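# Open the tagged valve by the number of turns on its tag

## Task

Every valve begins closed, and exactly one has a tag hanging from it on a chain. Turn that valve open by the count of full revolutions written on its tag, and make sure all the other valves are closed at the end. The result has to stay put once the robot lets go, since anything held in place only by the robot is not counted. If something the robot is touching at the end sags when released, the task fails.

## Robot and tools

Robot: a single six-joint arm (big_yam) carrying a two-finger parallel gripper; one number drives both fingers. Cameras: cam_high and cam_low (504x504 pixels) and cam_wrist (616x616), returned in that order.

Frames: the scene frame sits on the table top right under the arm's base. +z is up, and +y is to the left when facing along +x. The base may be slightly tilted, and the reported hand position can be a bit wrong, more so when the arm reaches far. Gripper axes: the fingers point along the gripper's +z and close along its y. end_effector_position is the spot between the finger pads, roughly 1 cm short of the fingertips.

execute_actions: argument actions is a list holding zero or one item. An empty list changes nothing and just reports the state. An item with rows (1 to 15 rows) and optional steps (at most 15, default 15) runs that many control steps of 1/30 s each; row k is used on step k and the final row repeats if steps exceed rows. An item with only steps (up to 300) is a wait counted from the previous result, reply time included. Optional pictures (true/false) sets whether images come back. A refused call moves nothing.

Row layout: seven numbers, each in [-1, 1]: dx, dy, dz, rx, ry, rz, opening. The first six are an offset, not a pose, expressed in the gripper's own axes and measured from the gripper pose in the most recent result that reported it (before any such result in the scene, or for a second or later call in the same reply, from wherever the gripper is when the action begins). All rows share that same reference; they do not add up. Scale: 1.0 equals 0.6 m for dx, dy, dz and 180 degrees for rotation; rx, ry, rz together form one rotation vector. Opening is absolute, not an offset: +1 is fully open (0.094 m), -1 closed. All-zero offsets are not a pause: they pull the hand back to the reference pose.

move: target is one row as above (same offset rules and reference); speed is optional, 0.002 to 0.5 m/s, default 0.25, with rotation capped at twice that value in rad/s. The hand follows a straight path of 0.5 to 10 s; anything longer is cut off at 10 s before arriving. It turns the shorter way. The path ignores obstacles, the hand trails and may wander from it, and near full extension it can go faster than asked. The opening is applied when the move begins. The path starts once the arm is still, or after 3 s regardless. The move ends when both arm and fingers settle, or 5 s past the path's end. Its result adds a move: line giving the ending (done = settled near target; off_target, moving, held = last step blocked by a check, fault) and limits (paced = the pose sent was clipped; held = some steps were blocked, after which it may lurch faster than speed), plus the distance to target. No per-step readings.

wait: seconds from 0 to 10; the robot gets no new command. zoom_image: camera (cam_high, cam_low or cam_wrist) and region [x0, y0, x1, y1] in that camera's pixels, origin top-left, at most 504 by 504. read_manual: section, only "licences"; no motion. finished_scene: scene (1 or 2) ends the current scene for good and reports whether the goal was met, so call it only when the valve state is settled.

Result lines: the state gives end_effector_position (m) and end_effector_quat_wxyz in the scene frame. Joint positions and Joint velocities list waist, shoulder, elbow, wrist pitch, wrist yaw, wrist roll (rad, rad/s), then the finger pad gap (m, m/s). Ranges in rad: waist -2.880 to 2.880, shoulder 0.000 to 3.142, elbow 0.000 to 3.019, wrist pitch -1.693 to 1.571, wrist yaw -1.571 to 1.571, wrist roll -2.094 to 2.094. grip_measured is the finger opening on the command scale. "pose unreachable" means the clearance check (which treats the base mount as arm) altered or stopped the command; HELD marks steps where that happened. Hand target, when shown, is the pose the controller is currently heading for. FAULT marks a stop; MOTOR HOT warns from 85 °C, and at 100 °C an OVER-TEMPERATURE FAULT drops the arm until it cools. Holding loads, even while thinking, builds heat.

Motion behaviour: each step the commanded pose is limited to 70 mm and 16 degrees from the measured pose, then damped inverse kinematics chases it, favouring position over orientation; the elbow never fully straightens. After an action the arm only continues to the last clipped pose, so a distant goal needs several actions; check the reported pose. The hand tends to finish a centimetre or more low, and repeated zero offsets let it creep down; to hold height, aim back at the desired pose in a reply's first call, use zeros afterwards, and raise the aim if it still sags. The simulation keeps running while you think and write.

Gripping: a value you send is where grip_measured will read, except near the ends. Commanding about 0.03 below grip_measured holds firmly, less holds gently. Readings may be offset by about 1 mm throughout. Pad force tops out near 50 to 62 N, less on very thin parts.

Avoid: fast contact (impact grows with speed), aiming far beyond a contact point (it presses harder), dropping or slamming things, very hard pushes, and knocking anything off the table, which fails the task. Loose objects may occasionally get nudged by outside forces. Before finishing, release the valve so it keeps its position on its own.

Each tool is called after "Emit:" by a JSON object that holds its "fn" and its "kwargs".

## Session

Emit:
{"fn": "execute_actions", "kwargs": {"actions": []}}

Scene clock: 0.00 s of 5350.00 s.
end_effector_position=(+0.5387, +0.5236, +0.1225) grip_measured=+1.000 end_effector_quat_wxyz=(+0.215, +0.310, +0.607, +0.699)
Joint positions: [ 0.572  3.001  1.503  1.066 -0.123  1.095  0.094]
Joint velocities: [-0.005 -0.005  0.007  0.007 -0.037 -0.007  0.   ]
Motor temperatures (°C, as the motors report them): [25 27 25 25 25 25]
Hand target: +0.548, +0.523, +0.139; +0.225, +0.307, +0.596, +0.707

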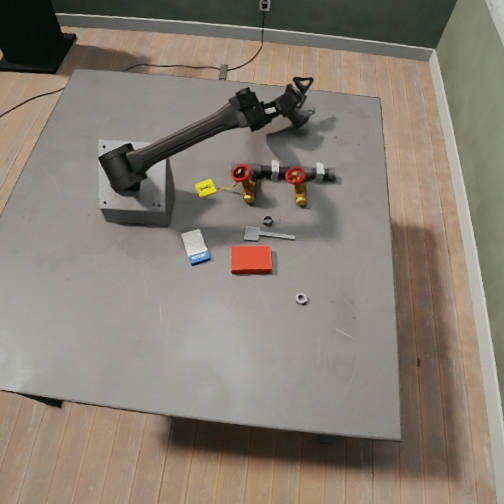

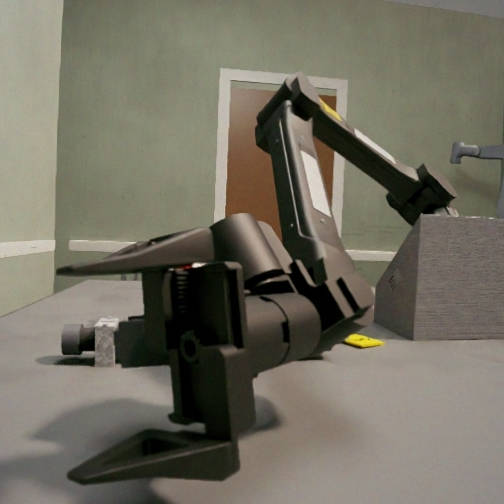

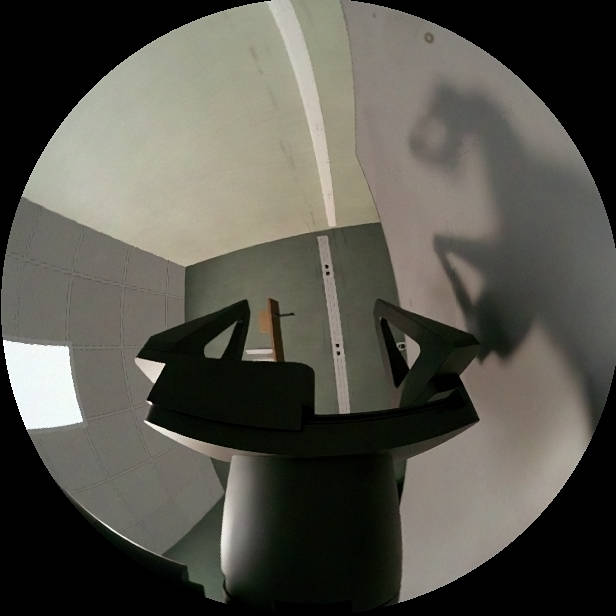

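Emit:
{"fn": "move", "kwargs": {"target": [-0.29,0.36,-0.74,0.514,-0.09,0,1], "speed": 0.15}}

Scene clock: 12.17 s of 5350.00 s.
end_effector_position=(+0.3640, +0.0552, +0.2550) grip_measured=+1.000 end_effector_quat_wxyz=(-0.006, +0.417, +0.909, -0.012)
Joint positions: [ 0.595  1.797  1.078 -1.327  0.64   1.604  0.094]
Joint velocities: [-0.005 -0.024 -0.007 -0.012 -0.007  0.066  0.   ]
Motor temperatures (°C, as the motors report them): [25 28 26 25 25 25]
Hand target: +0.382, +0.048, +0.271; -0.000, +0.442, +0.897, +0.004
Off the commanded pose: 0.020 m, 5 deg.
After step 90, 3.33 s passed at rest.
move: off_target

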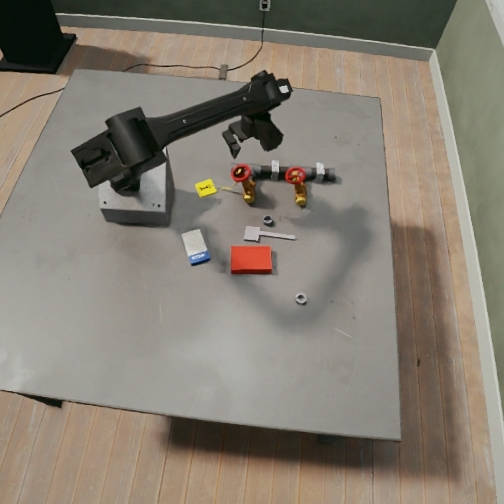

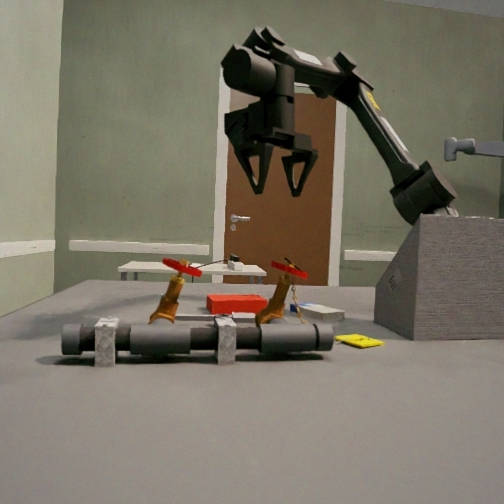

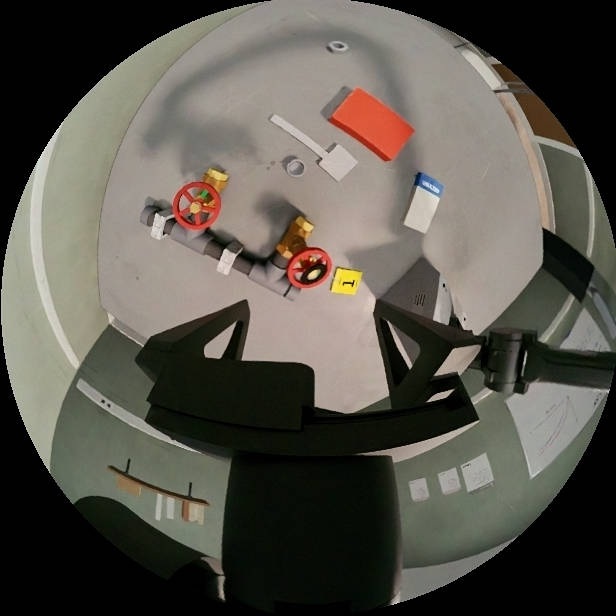

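Emit:
{"fn": "move", "kwargs": {"target": [0.05,0,0.13,0,0,0,1], "speed": 0.1}}

Emit:
{"fn": "zoom_image", "kwargs": {"camera": "cam_wrist", "region": [150,150,450,400]}}

Scene clock: 18.37 s of 5350.00 s.
end_effector_position=(+0.3376, +0.0758, +0.1805) grip_measured=+1.000 end_effector_quat_wxyz=(-0.007, +0.419, +0.908, -0.015)
Joint positions: [ 0.548  1.865  0.92  -1.078  0.663  1.561  0.094]
Joint velocities: [-0.015 -0.005 -0.007  0.012  0.022 -0.022  0.   ]
Motor temperatures (°C, as the motors report them): [25 28 27 25 25 25]
Hand target: +0.342, +0.077, +0.177; -0.006, +0.417, +0.909, -0.013
Off the commanded pose: 0.006 m, 0 deg.
After step 90, 2.00 s passed at rest.
move: done

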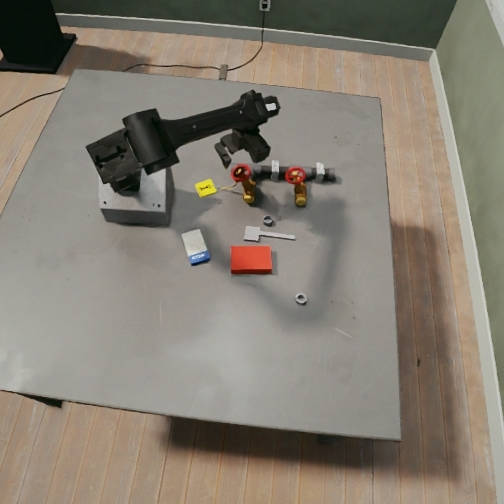

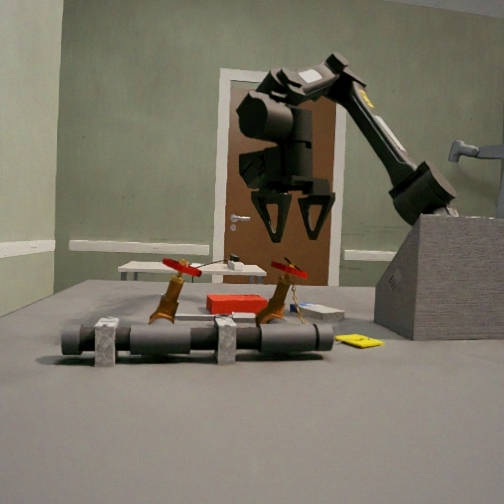

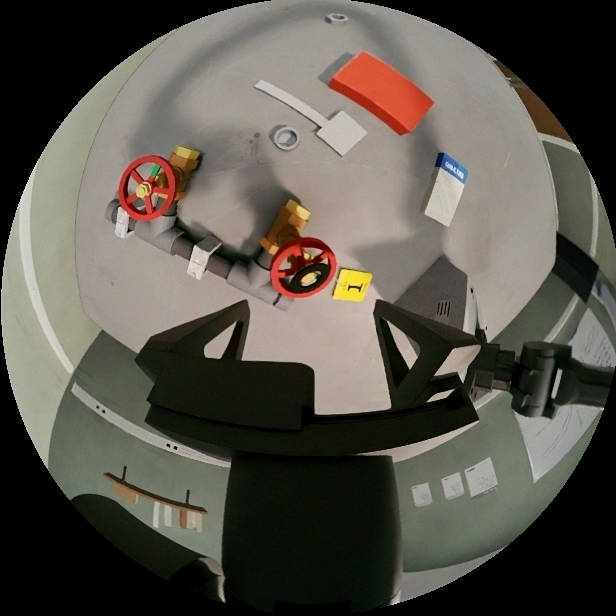

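Region (150, 150, 450, 400) of cam_wrist's 616x616 image, scaled by 1.680, with more detail than that image has.

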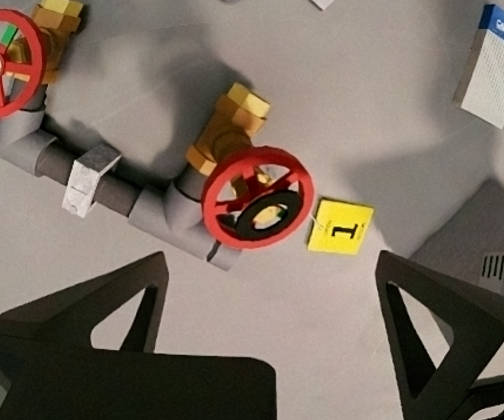

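Emit:
{"fn": "move", "kwargs": {"target": [0,0,0,-0.071,-0.061,0,1], "speed": 0.1}}

Emit:
{"fn": "move", "kwargs": {"target": [0,0,0.05,0,0,0.1,1], "speed": 0.1}}

Scene clock: 24.70 s of 5350.00 s.
end_effector_position=(+0.3313, +0.0720, +0.1701) grip_measured=+1.000 end_effector_quat_wxyz=(+0.113, +0.418, +0.901, +0.027)
Joint positions: [ 0.592  1.78   0.733 -0.759  0.819  1.451  0.094]
Joint velocities: [-0.015 -0.005  0.017  0.012 -0.022  0.007  0.   ]
Motor temperatures (°C, as the motors report them): [25 28 26 25 25 25]
Hand target: +0.337, +0.075, +0.182; +0.127, +0.415, +0.900, +0.043
Off the commanded pose: 0.013 m, 3 deg.
After step 90, 1.57 s passed at rest.
move: off_target

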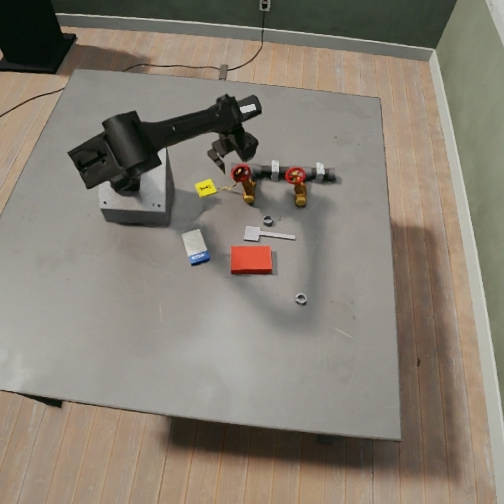

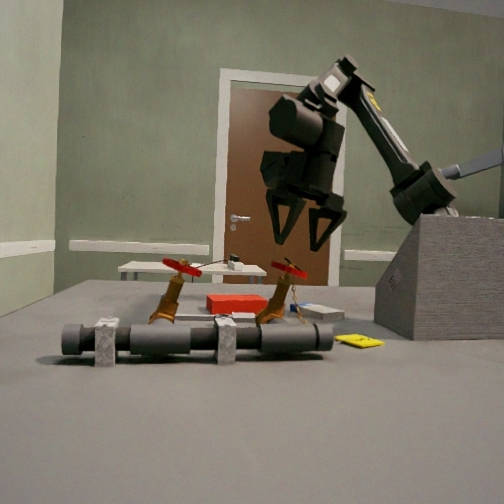

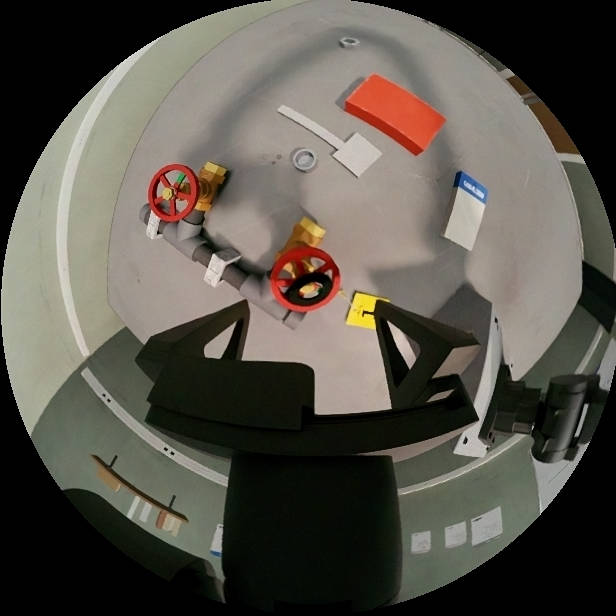

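Scene clock: 26.63 s of 5350.00 s.
end_effector_position=(+0.3357, +0.0696, +0.1455) grip_measured=+1.000 end_effector_quat_wxyz=(+0.108, +0.541, +0.833, +0.043)
Joint positions: [ 0.538  1.809  0.703 -0.64   0.83   1.655  0.094]
Joint velocities: [-0.005 -0.015  0.002 -0.002 -0.007  0.022  0.   ]
Motor temperatures (°C, as the motors report them): [25 27 26 25 25 25]
Hand target: +0.338, +0.070, +0.141; +0.107, +0.553, +0.825, +0.043
Off the commanded pose: 0.005 m, 2 deg.
move: done

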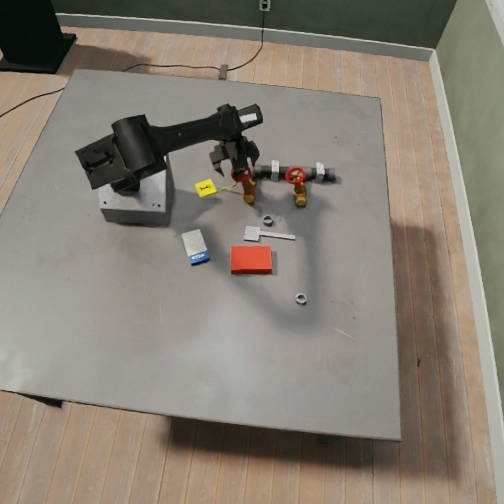

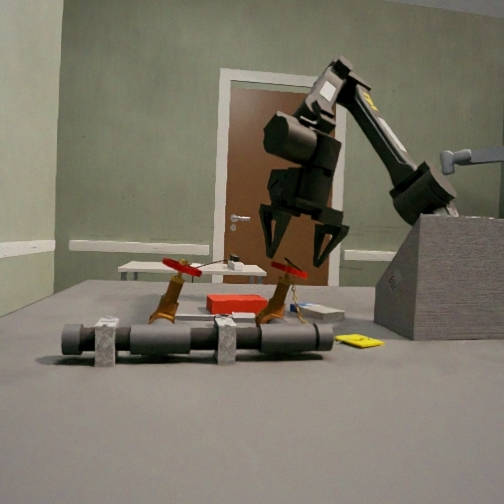

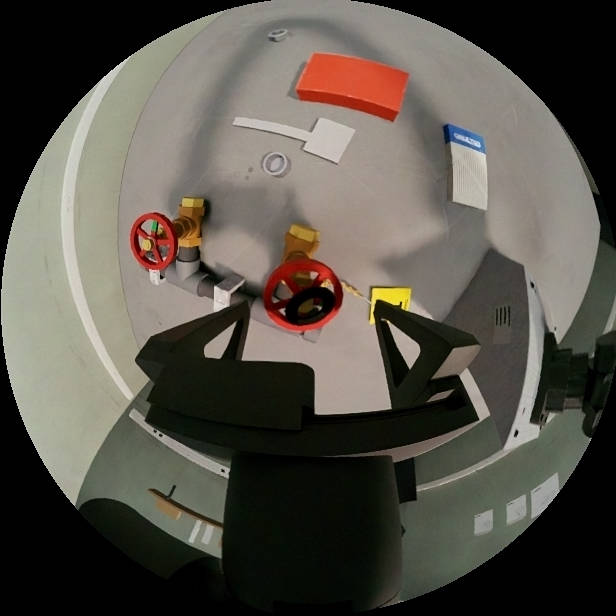

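Emit:
{"fn": "move", "kwargs": {"target": [0.035,0,0.065,0,0,0.1,1], "speed": 0.05}}

Scene clock: 34.60 s of 5350.00 s.
end_effector_position=(+0.3350, +0.0872, +0.1101) grip_measured=+1.000 end_effector_quat_wxyz=(+0.101, +0.653, +0.748, +0.060)
Joint positions: [ 0.505  1.914  0.682 -0.474  0.834  1.887  0.094]
Joint velocities: [-0.005  0.005  0.002 -0.002  0.037  0.051  0.   ]
Motor temperatures (°C, as the motors report them): [25 27 26 25 25 25]
Hand target: +0.336, +0.087, +0.105; +0.100, +0.664, +0.738, +0.059
Off the commanded pose: 0.005 m, 2 deg.
After step 90, 1.60 s passed at rest.
move: done

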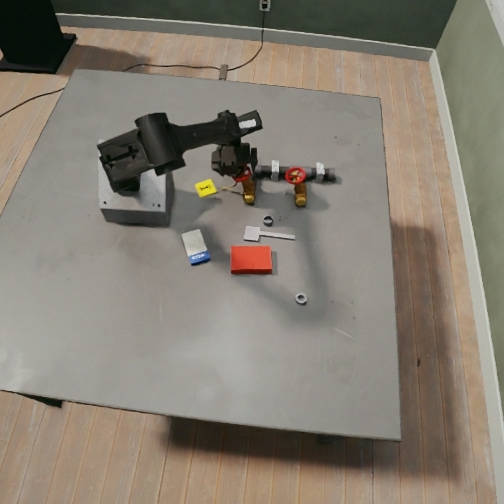

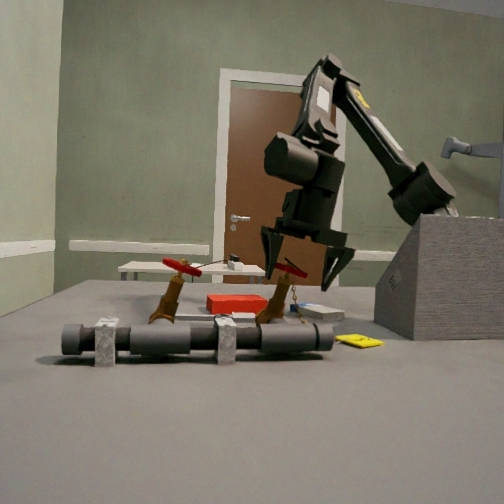

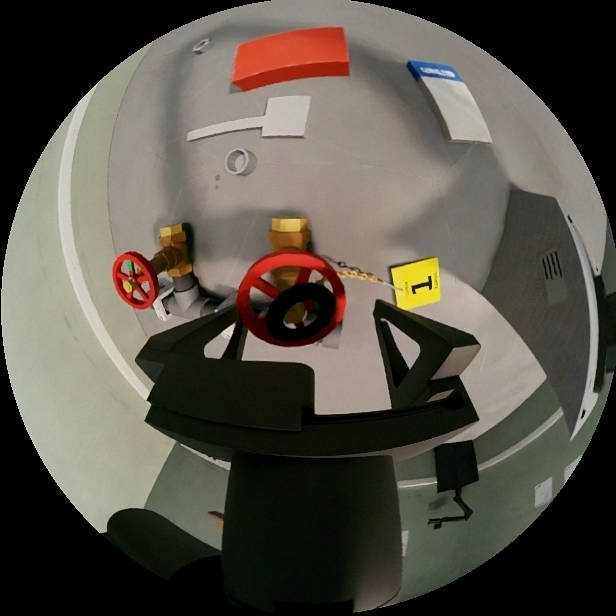

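Emit:
{"fn": "move", "kwargs": {"target": [-0.025,0.028,-0.02,0,0,0,1], "speed": 0.04}}

Emit:
{"fn": "move", "kwargs": {"target": [0,0,0.03,0,0,0,1], "speed": 0.03}}

Emit:
{"fn": "move", "kwargs": {"target": [0,0,0,0,0,0,0.0]}}

Scene clock: 42.07 s of 5350.00 s.
end_effector_position=(+0.3322, +0.0778, +0.1160) grip_measured=+1.000 end_effector_quat_wxyz=(+0.098, +0.647, +0.754, +0.051)
Joint positions: [ 0.502  1.883  0.682 -0.528  0.835  1.885  0.094]
Joint velocities: [-0.015 -0.015 -0.007 -0.017  0.007 -0.007  0.   ]
Motor temperatures (°C, as the motors report them): [25 27 26 25 25 25]
Hand target: +0.350, +0.074, +0.126; +0.102, +0.653, +0.748, +0.060
Off the commanded pose: 0.021 m, 1 deg.
After step 90, 3.57 s passed at rest.
move: off_target

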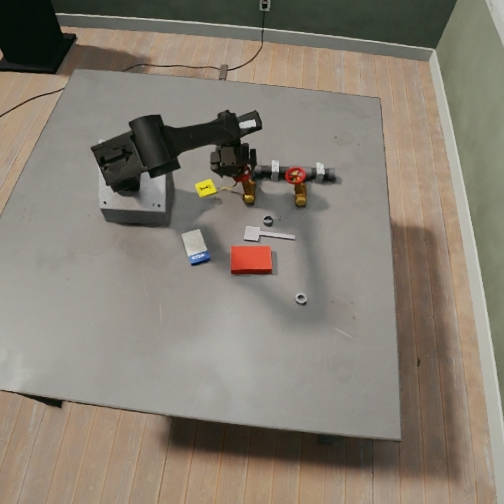

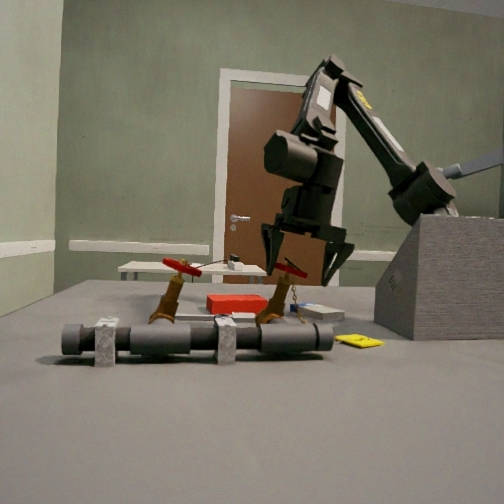

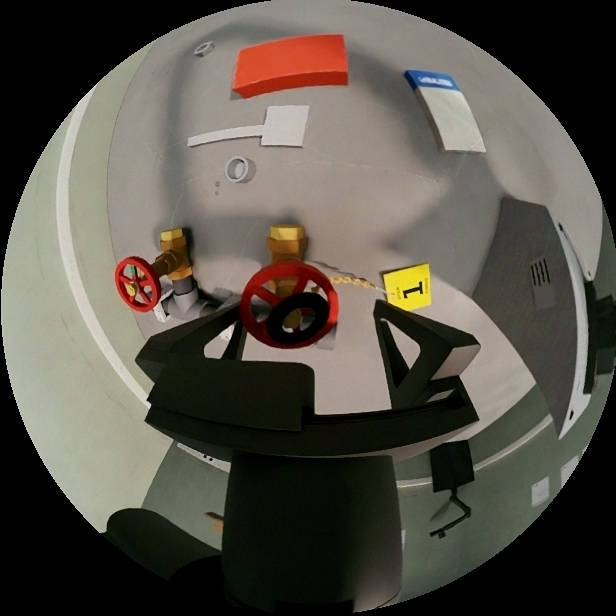

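Scene clock: 42.97 s of 5350.00 s.
end_effector_position=(+0.3348, +0.0765, +0.1032) grip_measured=+1.000 end_effector_quat_wxyz=(+0.098, +0.650, +0.752, +0.052)
Joint positions: [ 0.471  1.902  0.671 -0.461  0.838  1.845  0.094]
Joint velocities: [-0.015 -0.005  0.007  0.017 -0.066 -0.037  0.   ]
Motor temperatures (°C, as the motors report them): [25 27 26 25 25 25]
Hand target: +0.336, +0.077, +0.098; +0.098, +0.648, +0.754, +0.050
Off the commanded pose: 0.005 m, 0 deg.
move: done

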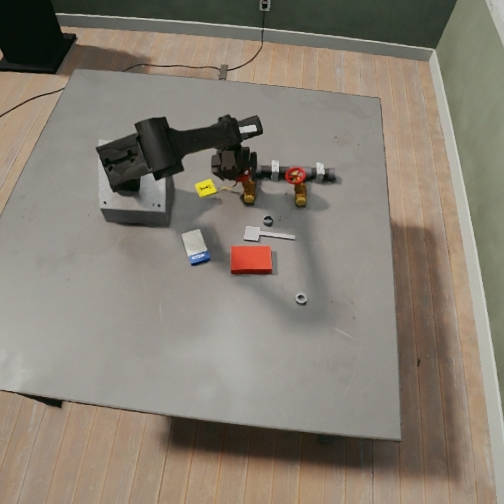

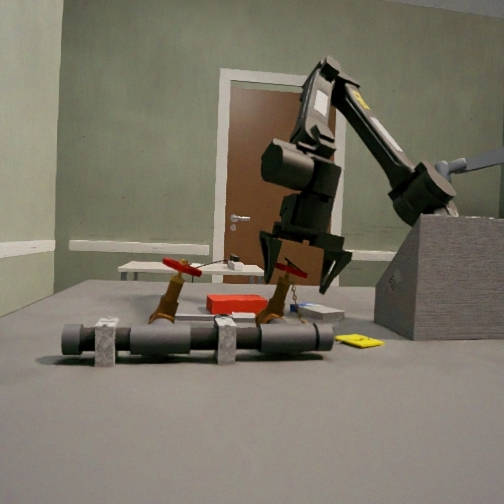

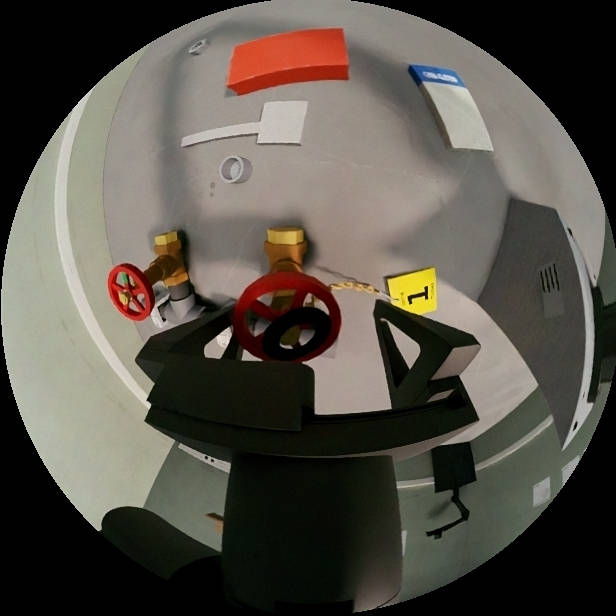

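Scene clock: 43.47 s of 5350.00 s.
end_effector_position=(+0.3471, +0.0786, +0.1080) grip_measured=+0.250 end_effector_quat_wxyz=(+0.103, +0.656, +0.745, +0.061)
Joint positions: [ 0.47   1.902  0.691 -0.45   0.841  1.84   0.059]
Joint velocities: [ 0.005 -0.015 -0.017  0.007 -0.051 -0.066  0.001]
Motor temperatures (°C, as the motors report them): [25 27 26 25 25 25]
Hand target: +0.335, +0.076, +0.103; +0.098, +0.650, +0.752, +0.052
Off the commanded pose: 0.013 m, 2 deg.
move: off_target

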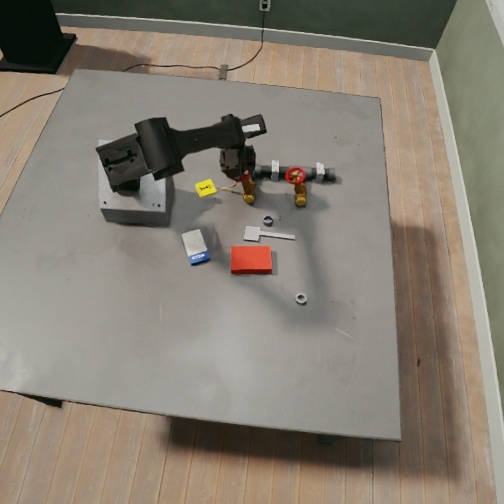

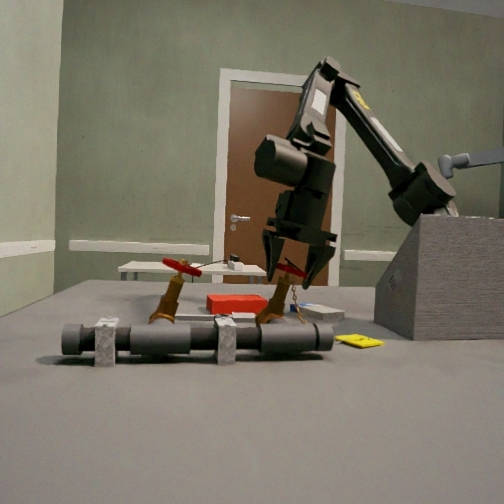

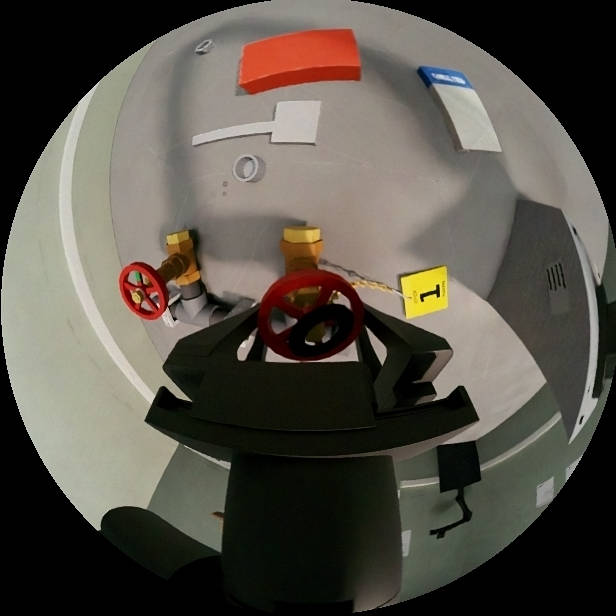

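Gripped (59 mm). Turn while tracking the ring/spokes.

Emit:
{"fn": "move", "kwargs": {"target": [0,0,0,0,0,-0.55,0.1], "speed": 0.25}}

Emit:
{"fn": "move", "kwargs": {"target": [0,0,0,0,0,-0.55,0.1], "speed": 0.25}}

Emit:
{"fn": "move", "kwargs": {"target": [0,0,0,0,0,0,1]}}

Emit:
{"fn": "move", "kwargs": {"target": [0,0,-0.1,0,0,0,1], "speed": 0.1}}

Emit:
{"fn": "move", "kwargs": {"target": [0,0,0,0,0,0.53,1], "speed": 0.5}}

Emit:
{"fn": "move", "kwargs": {"target": [0,0,0,0,0,0.53,1], "speed": 0.5}}

Emit:
{"fn": "zoom_image", "kwargs": {"camera": "cam_wrist", "region": [100,150,450,400]}}

Scene clock: 52.40 s of 5350.00 s.
end_effector_position=(+0.3427, +0.0696, +0.1073) grip_measured=+0.249 end_effector_quat_wxyz=(+0.113, -0.094, +0.988, -0.056)
Joint positions: [ 0.471  1.901  0.684 -0.474  0.883  0.223  0.059]
Joint velocities: [ 0.005  0.005 -0.007  0.002 -0.007  0.007 -0.   ]
Motor temperatures (°C, as the motors report them): [25 27 26 25 25 25]
Hand target: +0.347, +0.078, +0.108; +0.113, -0.138, +0.983, -0.040
Off the commanded pose: 0.010 m, 6 deg.
After step 90, 1.87 s passed at rest.
move: off_target

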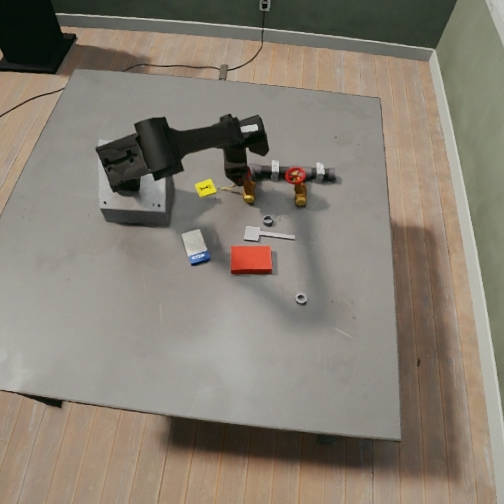

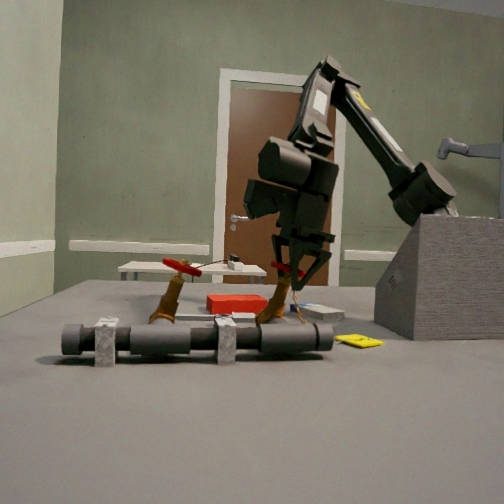

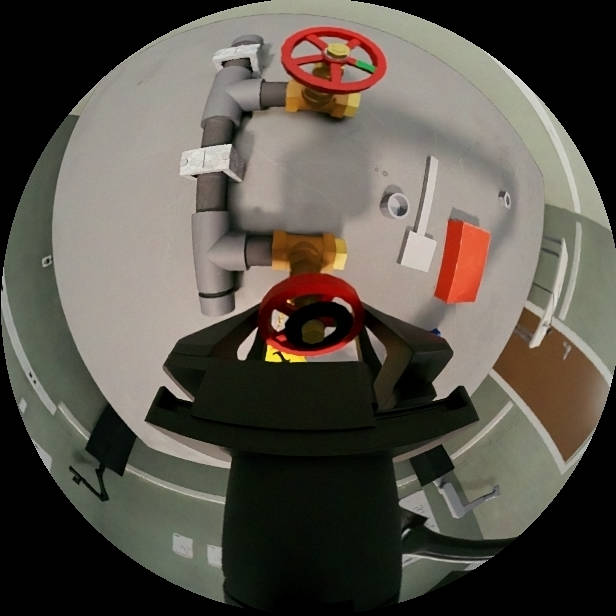

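Scene clock: 56.53 s of 5350.00 s.
end_effector_position=(+0.3503, +0.0672, +0.1040) grip_measured=+0.204 end_effector_quat_wxyz=(-0.036, +0.774, -0.620, +0.124)
Joint positions: [ 0.454  1.91   0.694 -0.453  0.895 -1.407  0.057]
Joint velocities: [-0.005  0.005 -0.012 -0.007  0.051 -0.095  0.   ]
Motor temperatures (°C, as the motors report them): [25 27 26 25 25 25]
Hand target: +0.343, +0.069, +0.107; -0.029, +0.811, -0.572, +0.122
Off the commanded pose: 0.009 m, 7 deg.
move: off_target

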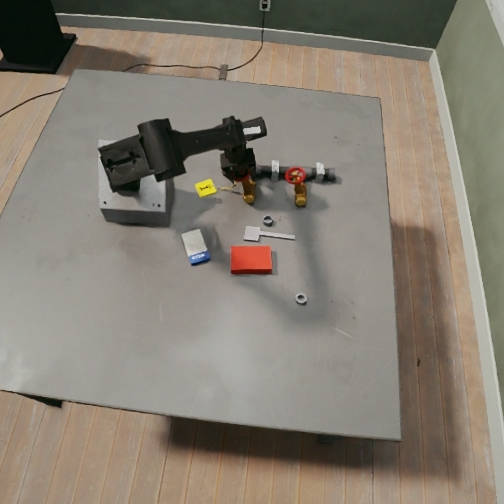

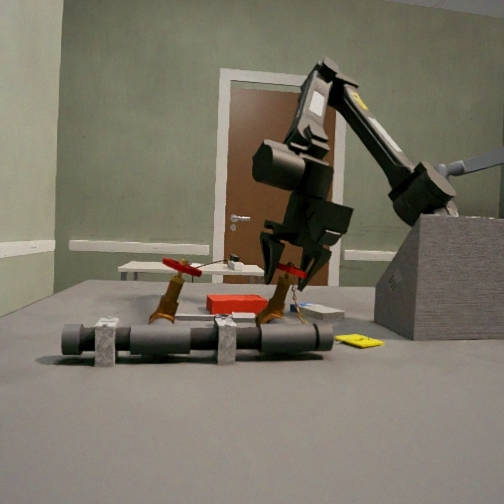

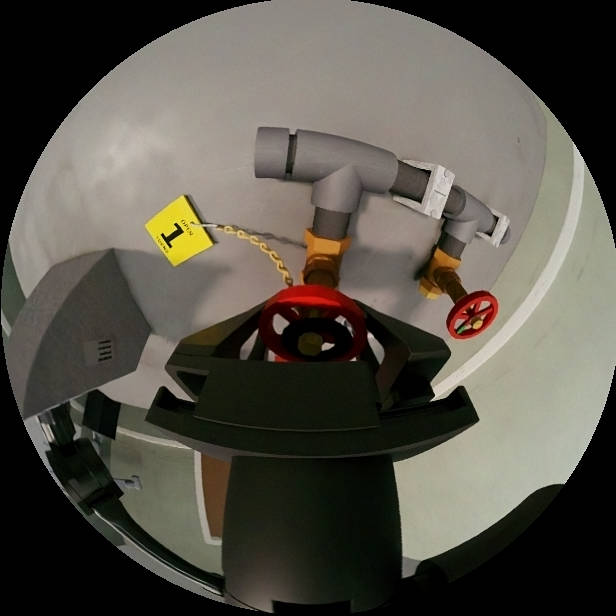

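Scene clock: 57.03 s of 5350.00 s.
end_effector_position=(+0.3500, +0.0668, +0.1035) grip_measured=+0.998 end_effector_quat_wxyz=(-0.036, +0.773, -0.621, +0.124)
Joint positions: [ 0.452  1.91   0.693 -0.452  0.896 -1.405  0.094]
Joint velocities: [ 0.005 -0.005  0.017 -0.002 -0.007 -0.037 -0.001]
Motor temperatures (°C, as the motors report them): [25 27 26 25 25 25]
Hand target: +0.350, +0.067, +0.104; -0.036, +0.774, -0.620, +0.124
Off the commanded pose: 0.001 m, 0 deg.
move: done

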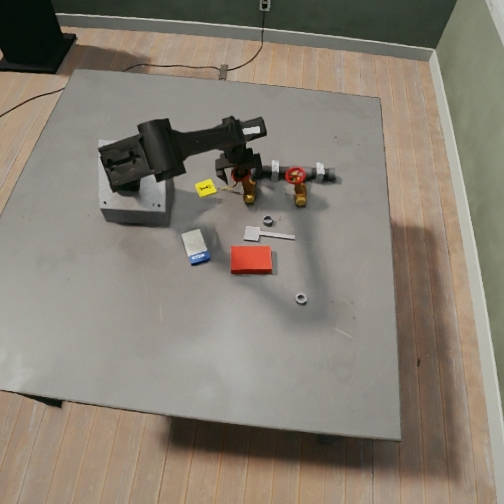

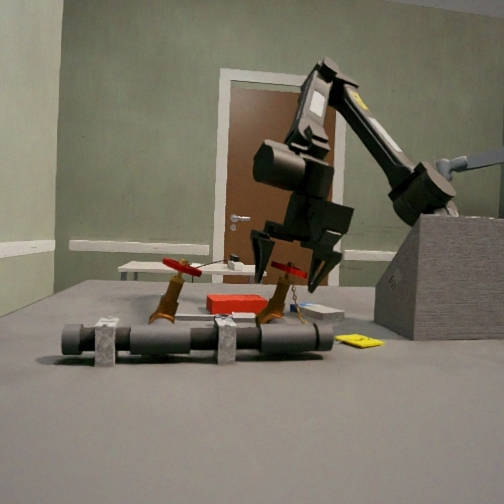

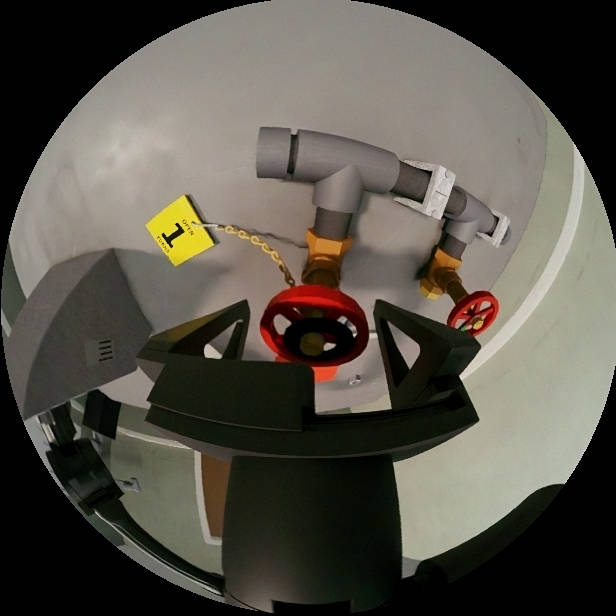

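Scene clock: 58.10 s of 5350.00 s.
end_effector_position=(+0.3203, +0.0680, +0.1457) grip_measured=+0.999 end_effector_quat_wxyz=(-0.019, +0.785, -0.607, +0.118)
Joint positions: [ 0.575  1.84   0.707 -0.731  0.87  -1.218  0.094]
Joint velocities: [-0.005 -0.005 -0.012  0.002 -0.081  0.051  0.001]
Motor temperatures (°C, as the motors report them): [25 27 26 25 25 25]
Hand target: +0.336, +0.073, +0.162; -0.038, +0.774, -0.620, +0.124
Off the commanded pose: 0.023 m, 3 deg.
move: off_target

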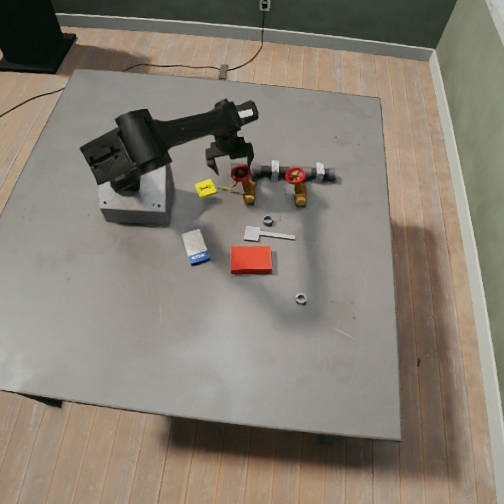

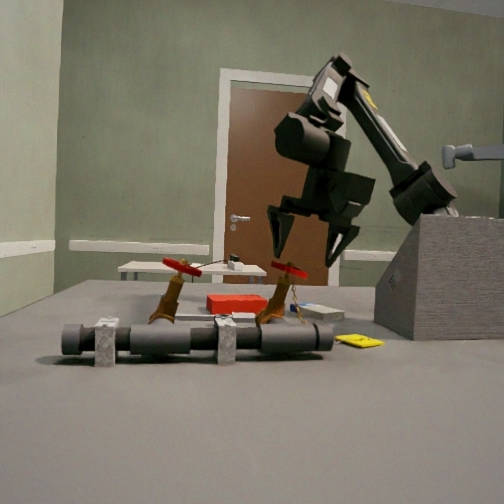

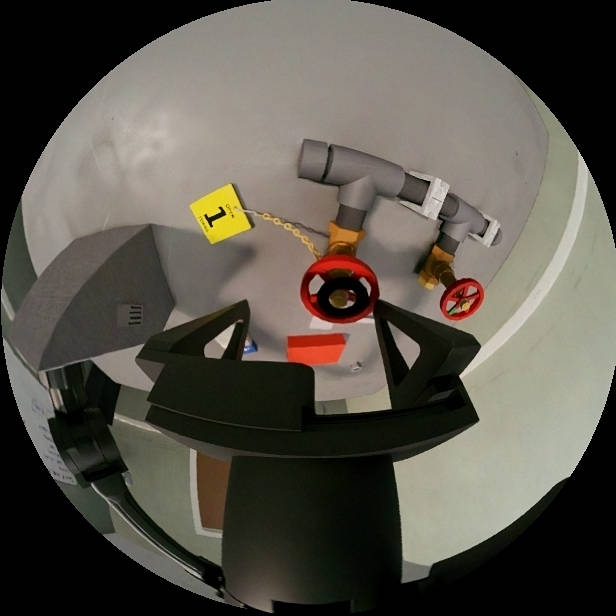

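Scene clock: 60.53 s of 5350.00 s.
end_effector_position=(+0.3156, +0.0675, +0.1428) grip_measured=+0.999 end_effector_quat_wxyz=(+0.097, -0.091, +0.989, -0.066)
Joint positions: [ 0.575  1.84   0.696 -0.726  0.867  0.427  0.094]
Joint velocities: [ 0.005  0.015  0.002 -0.012 -0.081  0.051 -0.   ]
Motor temperatures (°C, as the motors report them): [25 27 26 25 25 25]
Hand target: +0.320, +0.068, +0.146; +0.101, -0.080, +0.990, -0.065
Off the commanded pose: 0.006 m, 1 deg.
move: done

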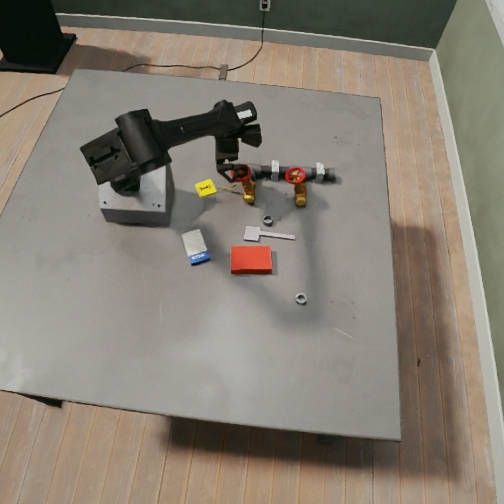

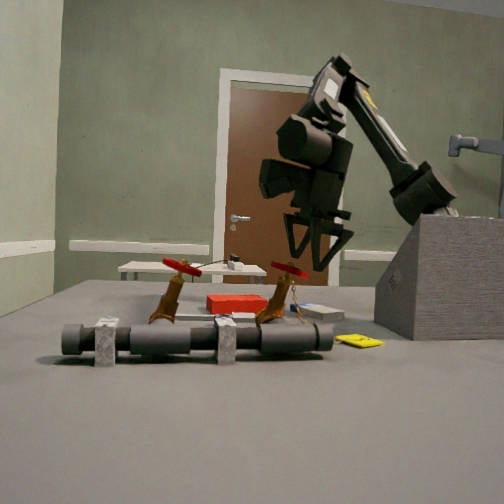

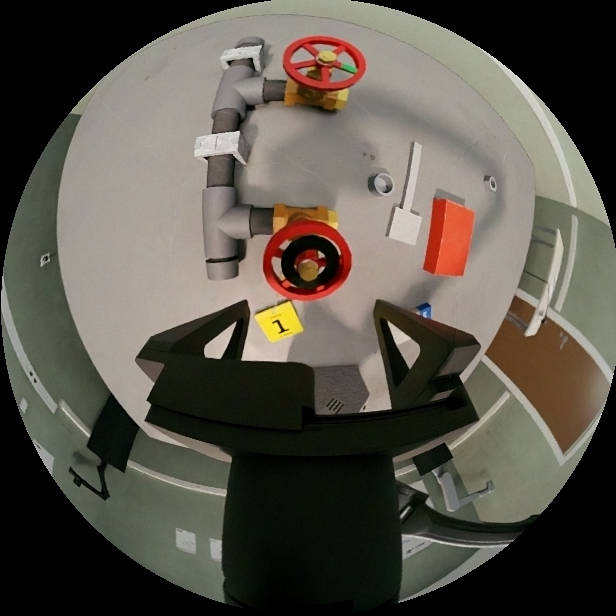

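Scene clock: 62.93 s of 5350.00 s.
end_effector_position=(+0.3109, +0.0672, +0.1399) grip_measured=+0.999 end_effector_quat_wxyz=(+0.112, +0.657, +0.745, +0.024)
Joint positions: [ 0.575  1.84   0.684 -0.72   0.863  2.06   0.094]
Joint velocities: [-0.015 -0.015 -0.002  0.007 -0.022  0.051  0.   ]
Motor temperatures (°C, as the motors report them): [25 27 26 25 25 25]
Hand target: +0.316, +0.067, +0.143; +0.114, +0.668, +0.735, +0.030
Off the commanded pose: 0.006 m, 2 deg.
joint sent to its limit — the command would take joint 6 (wrist roll) past its upper limit, so that joint was sent only as far as its limit.
move: done

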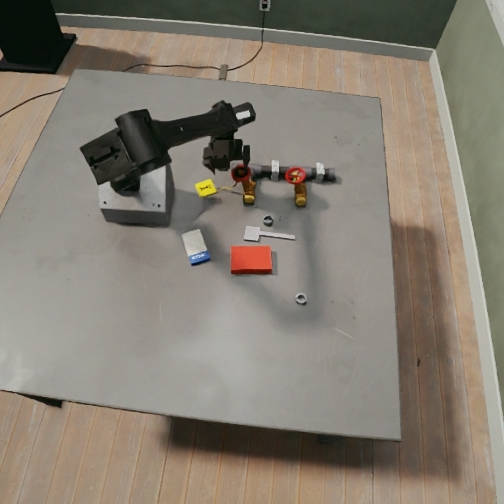

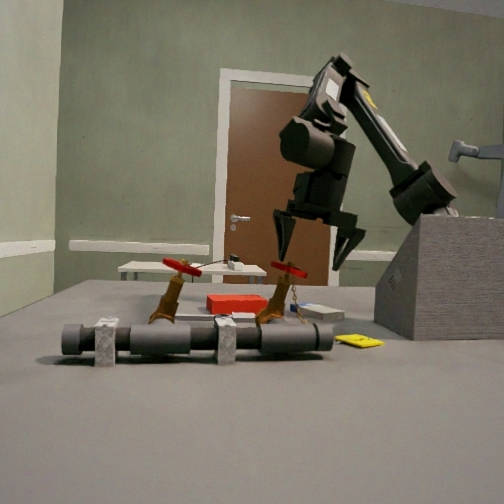

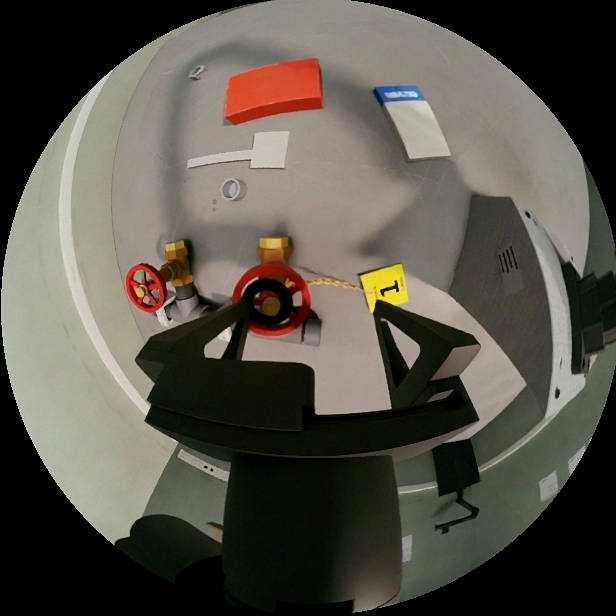

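Region (100, 150, 450, 400) of cam_wrist's 616x616 image, scaled by 1.440, with more detail than that image has; it fills the top 360 rows of this view, and the rest is white.

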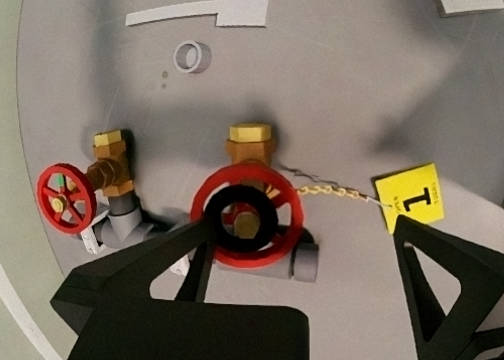

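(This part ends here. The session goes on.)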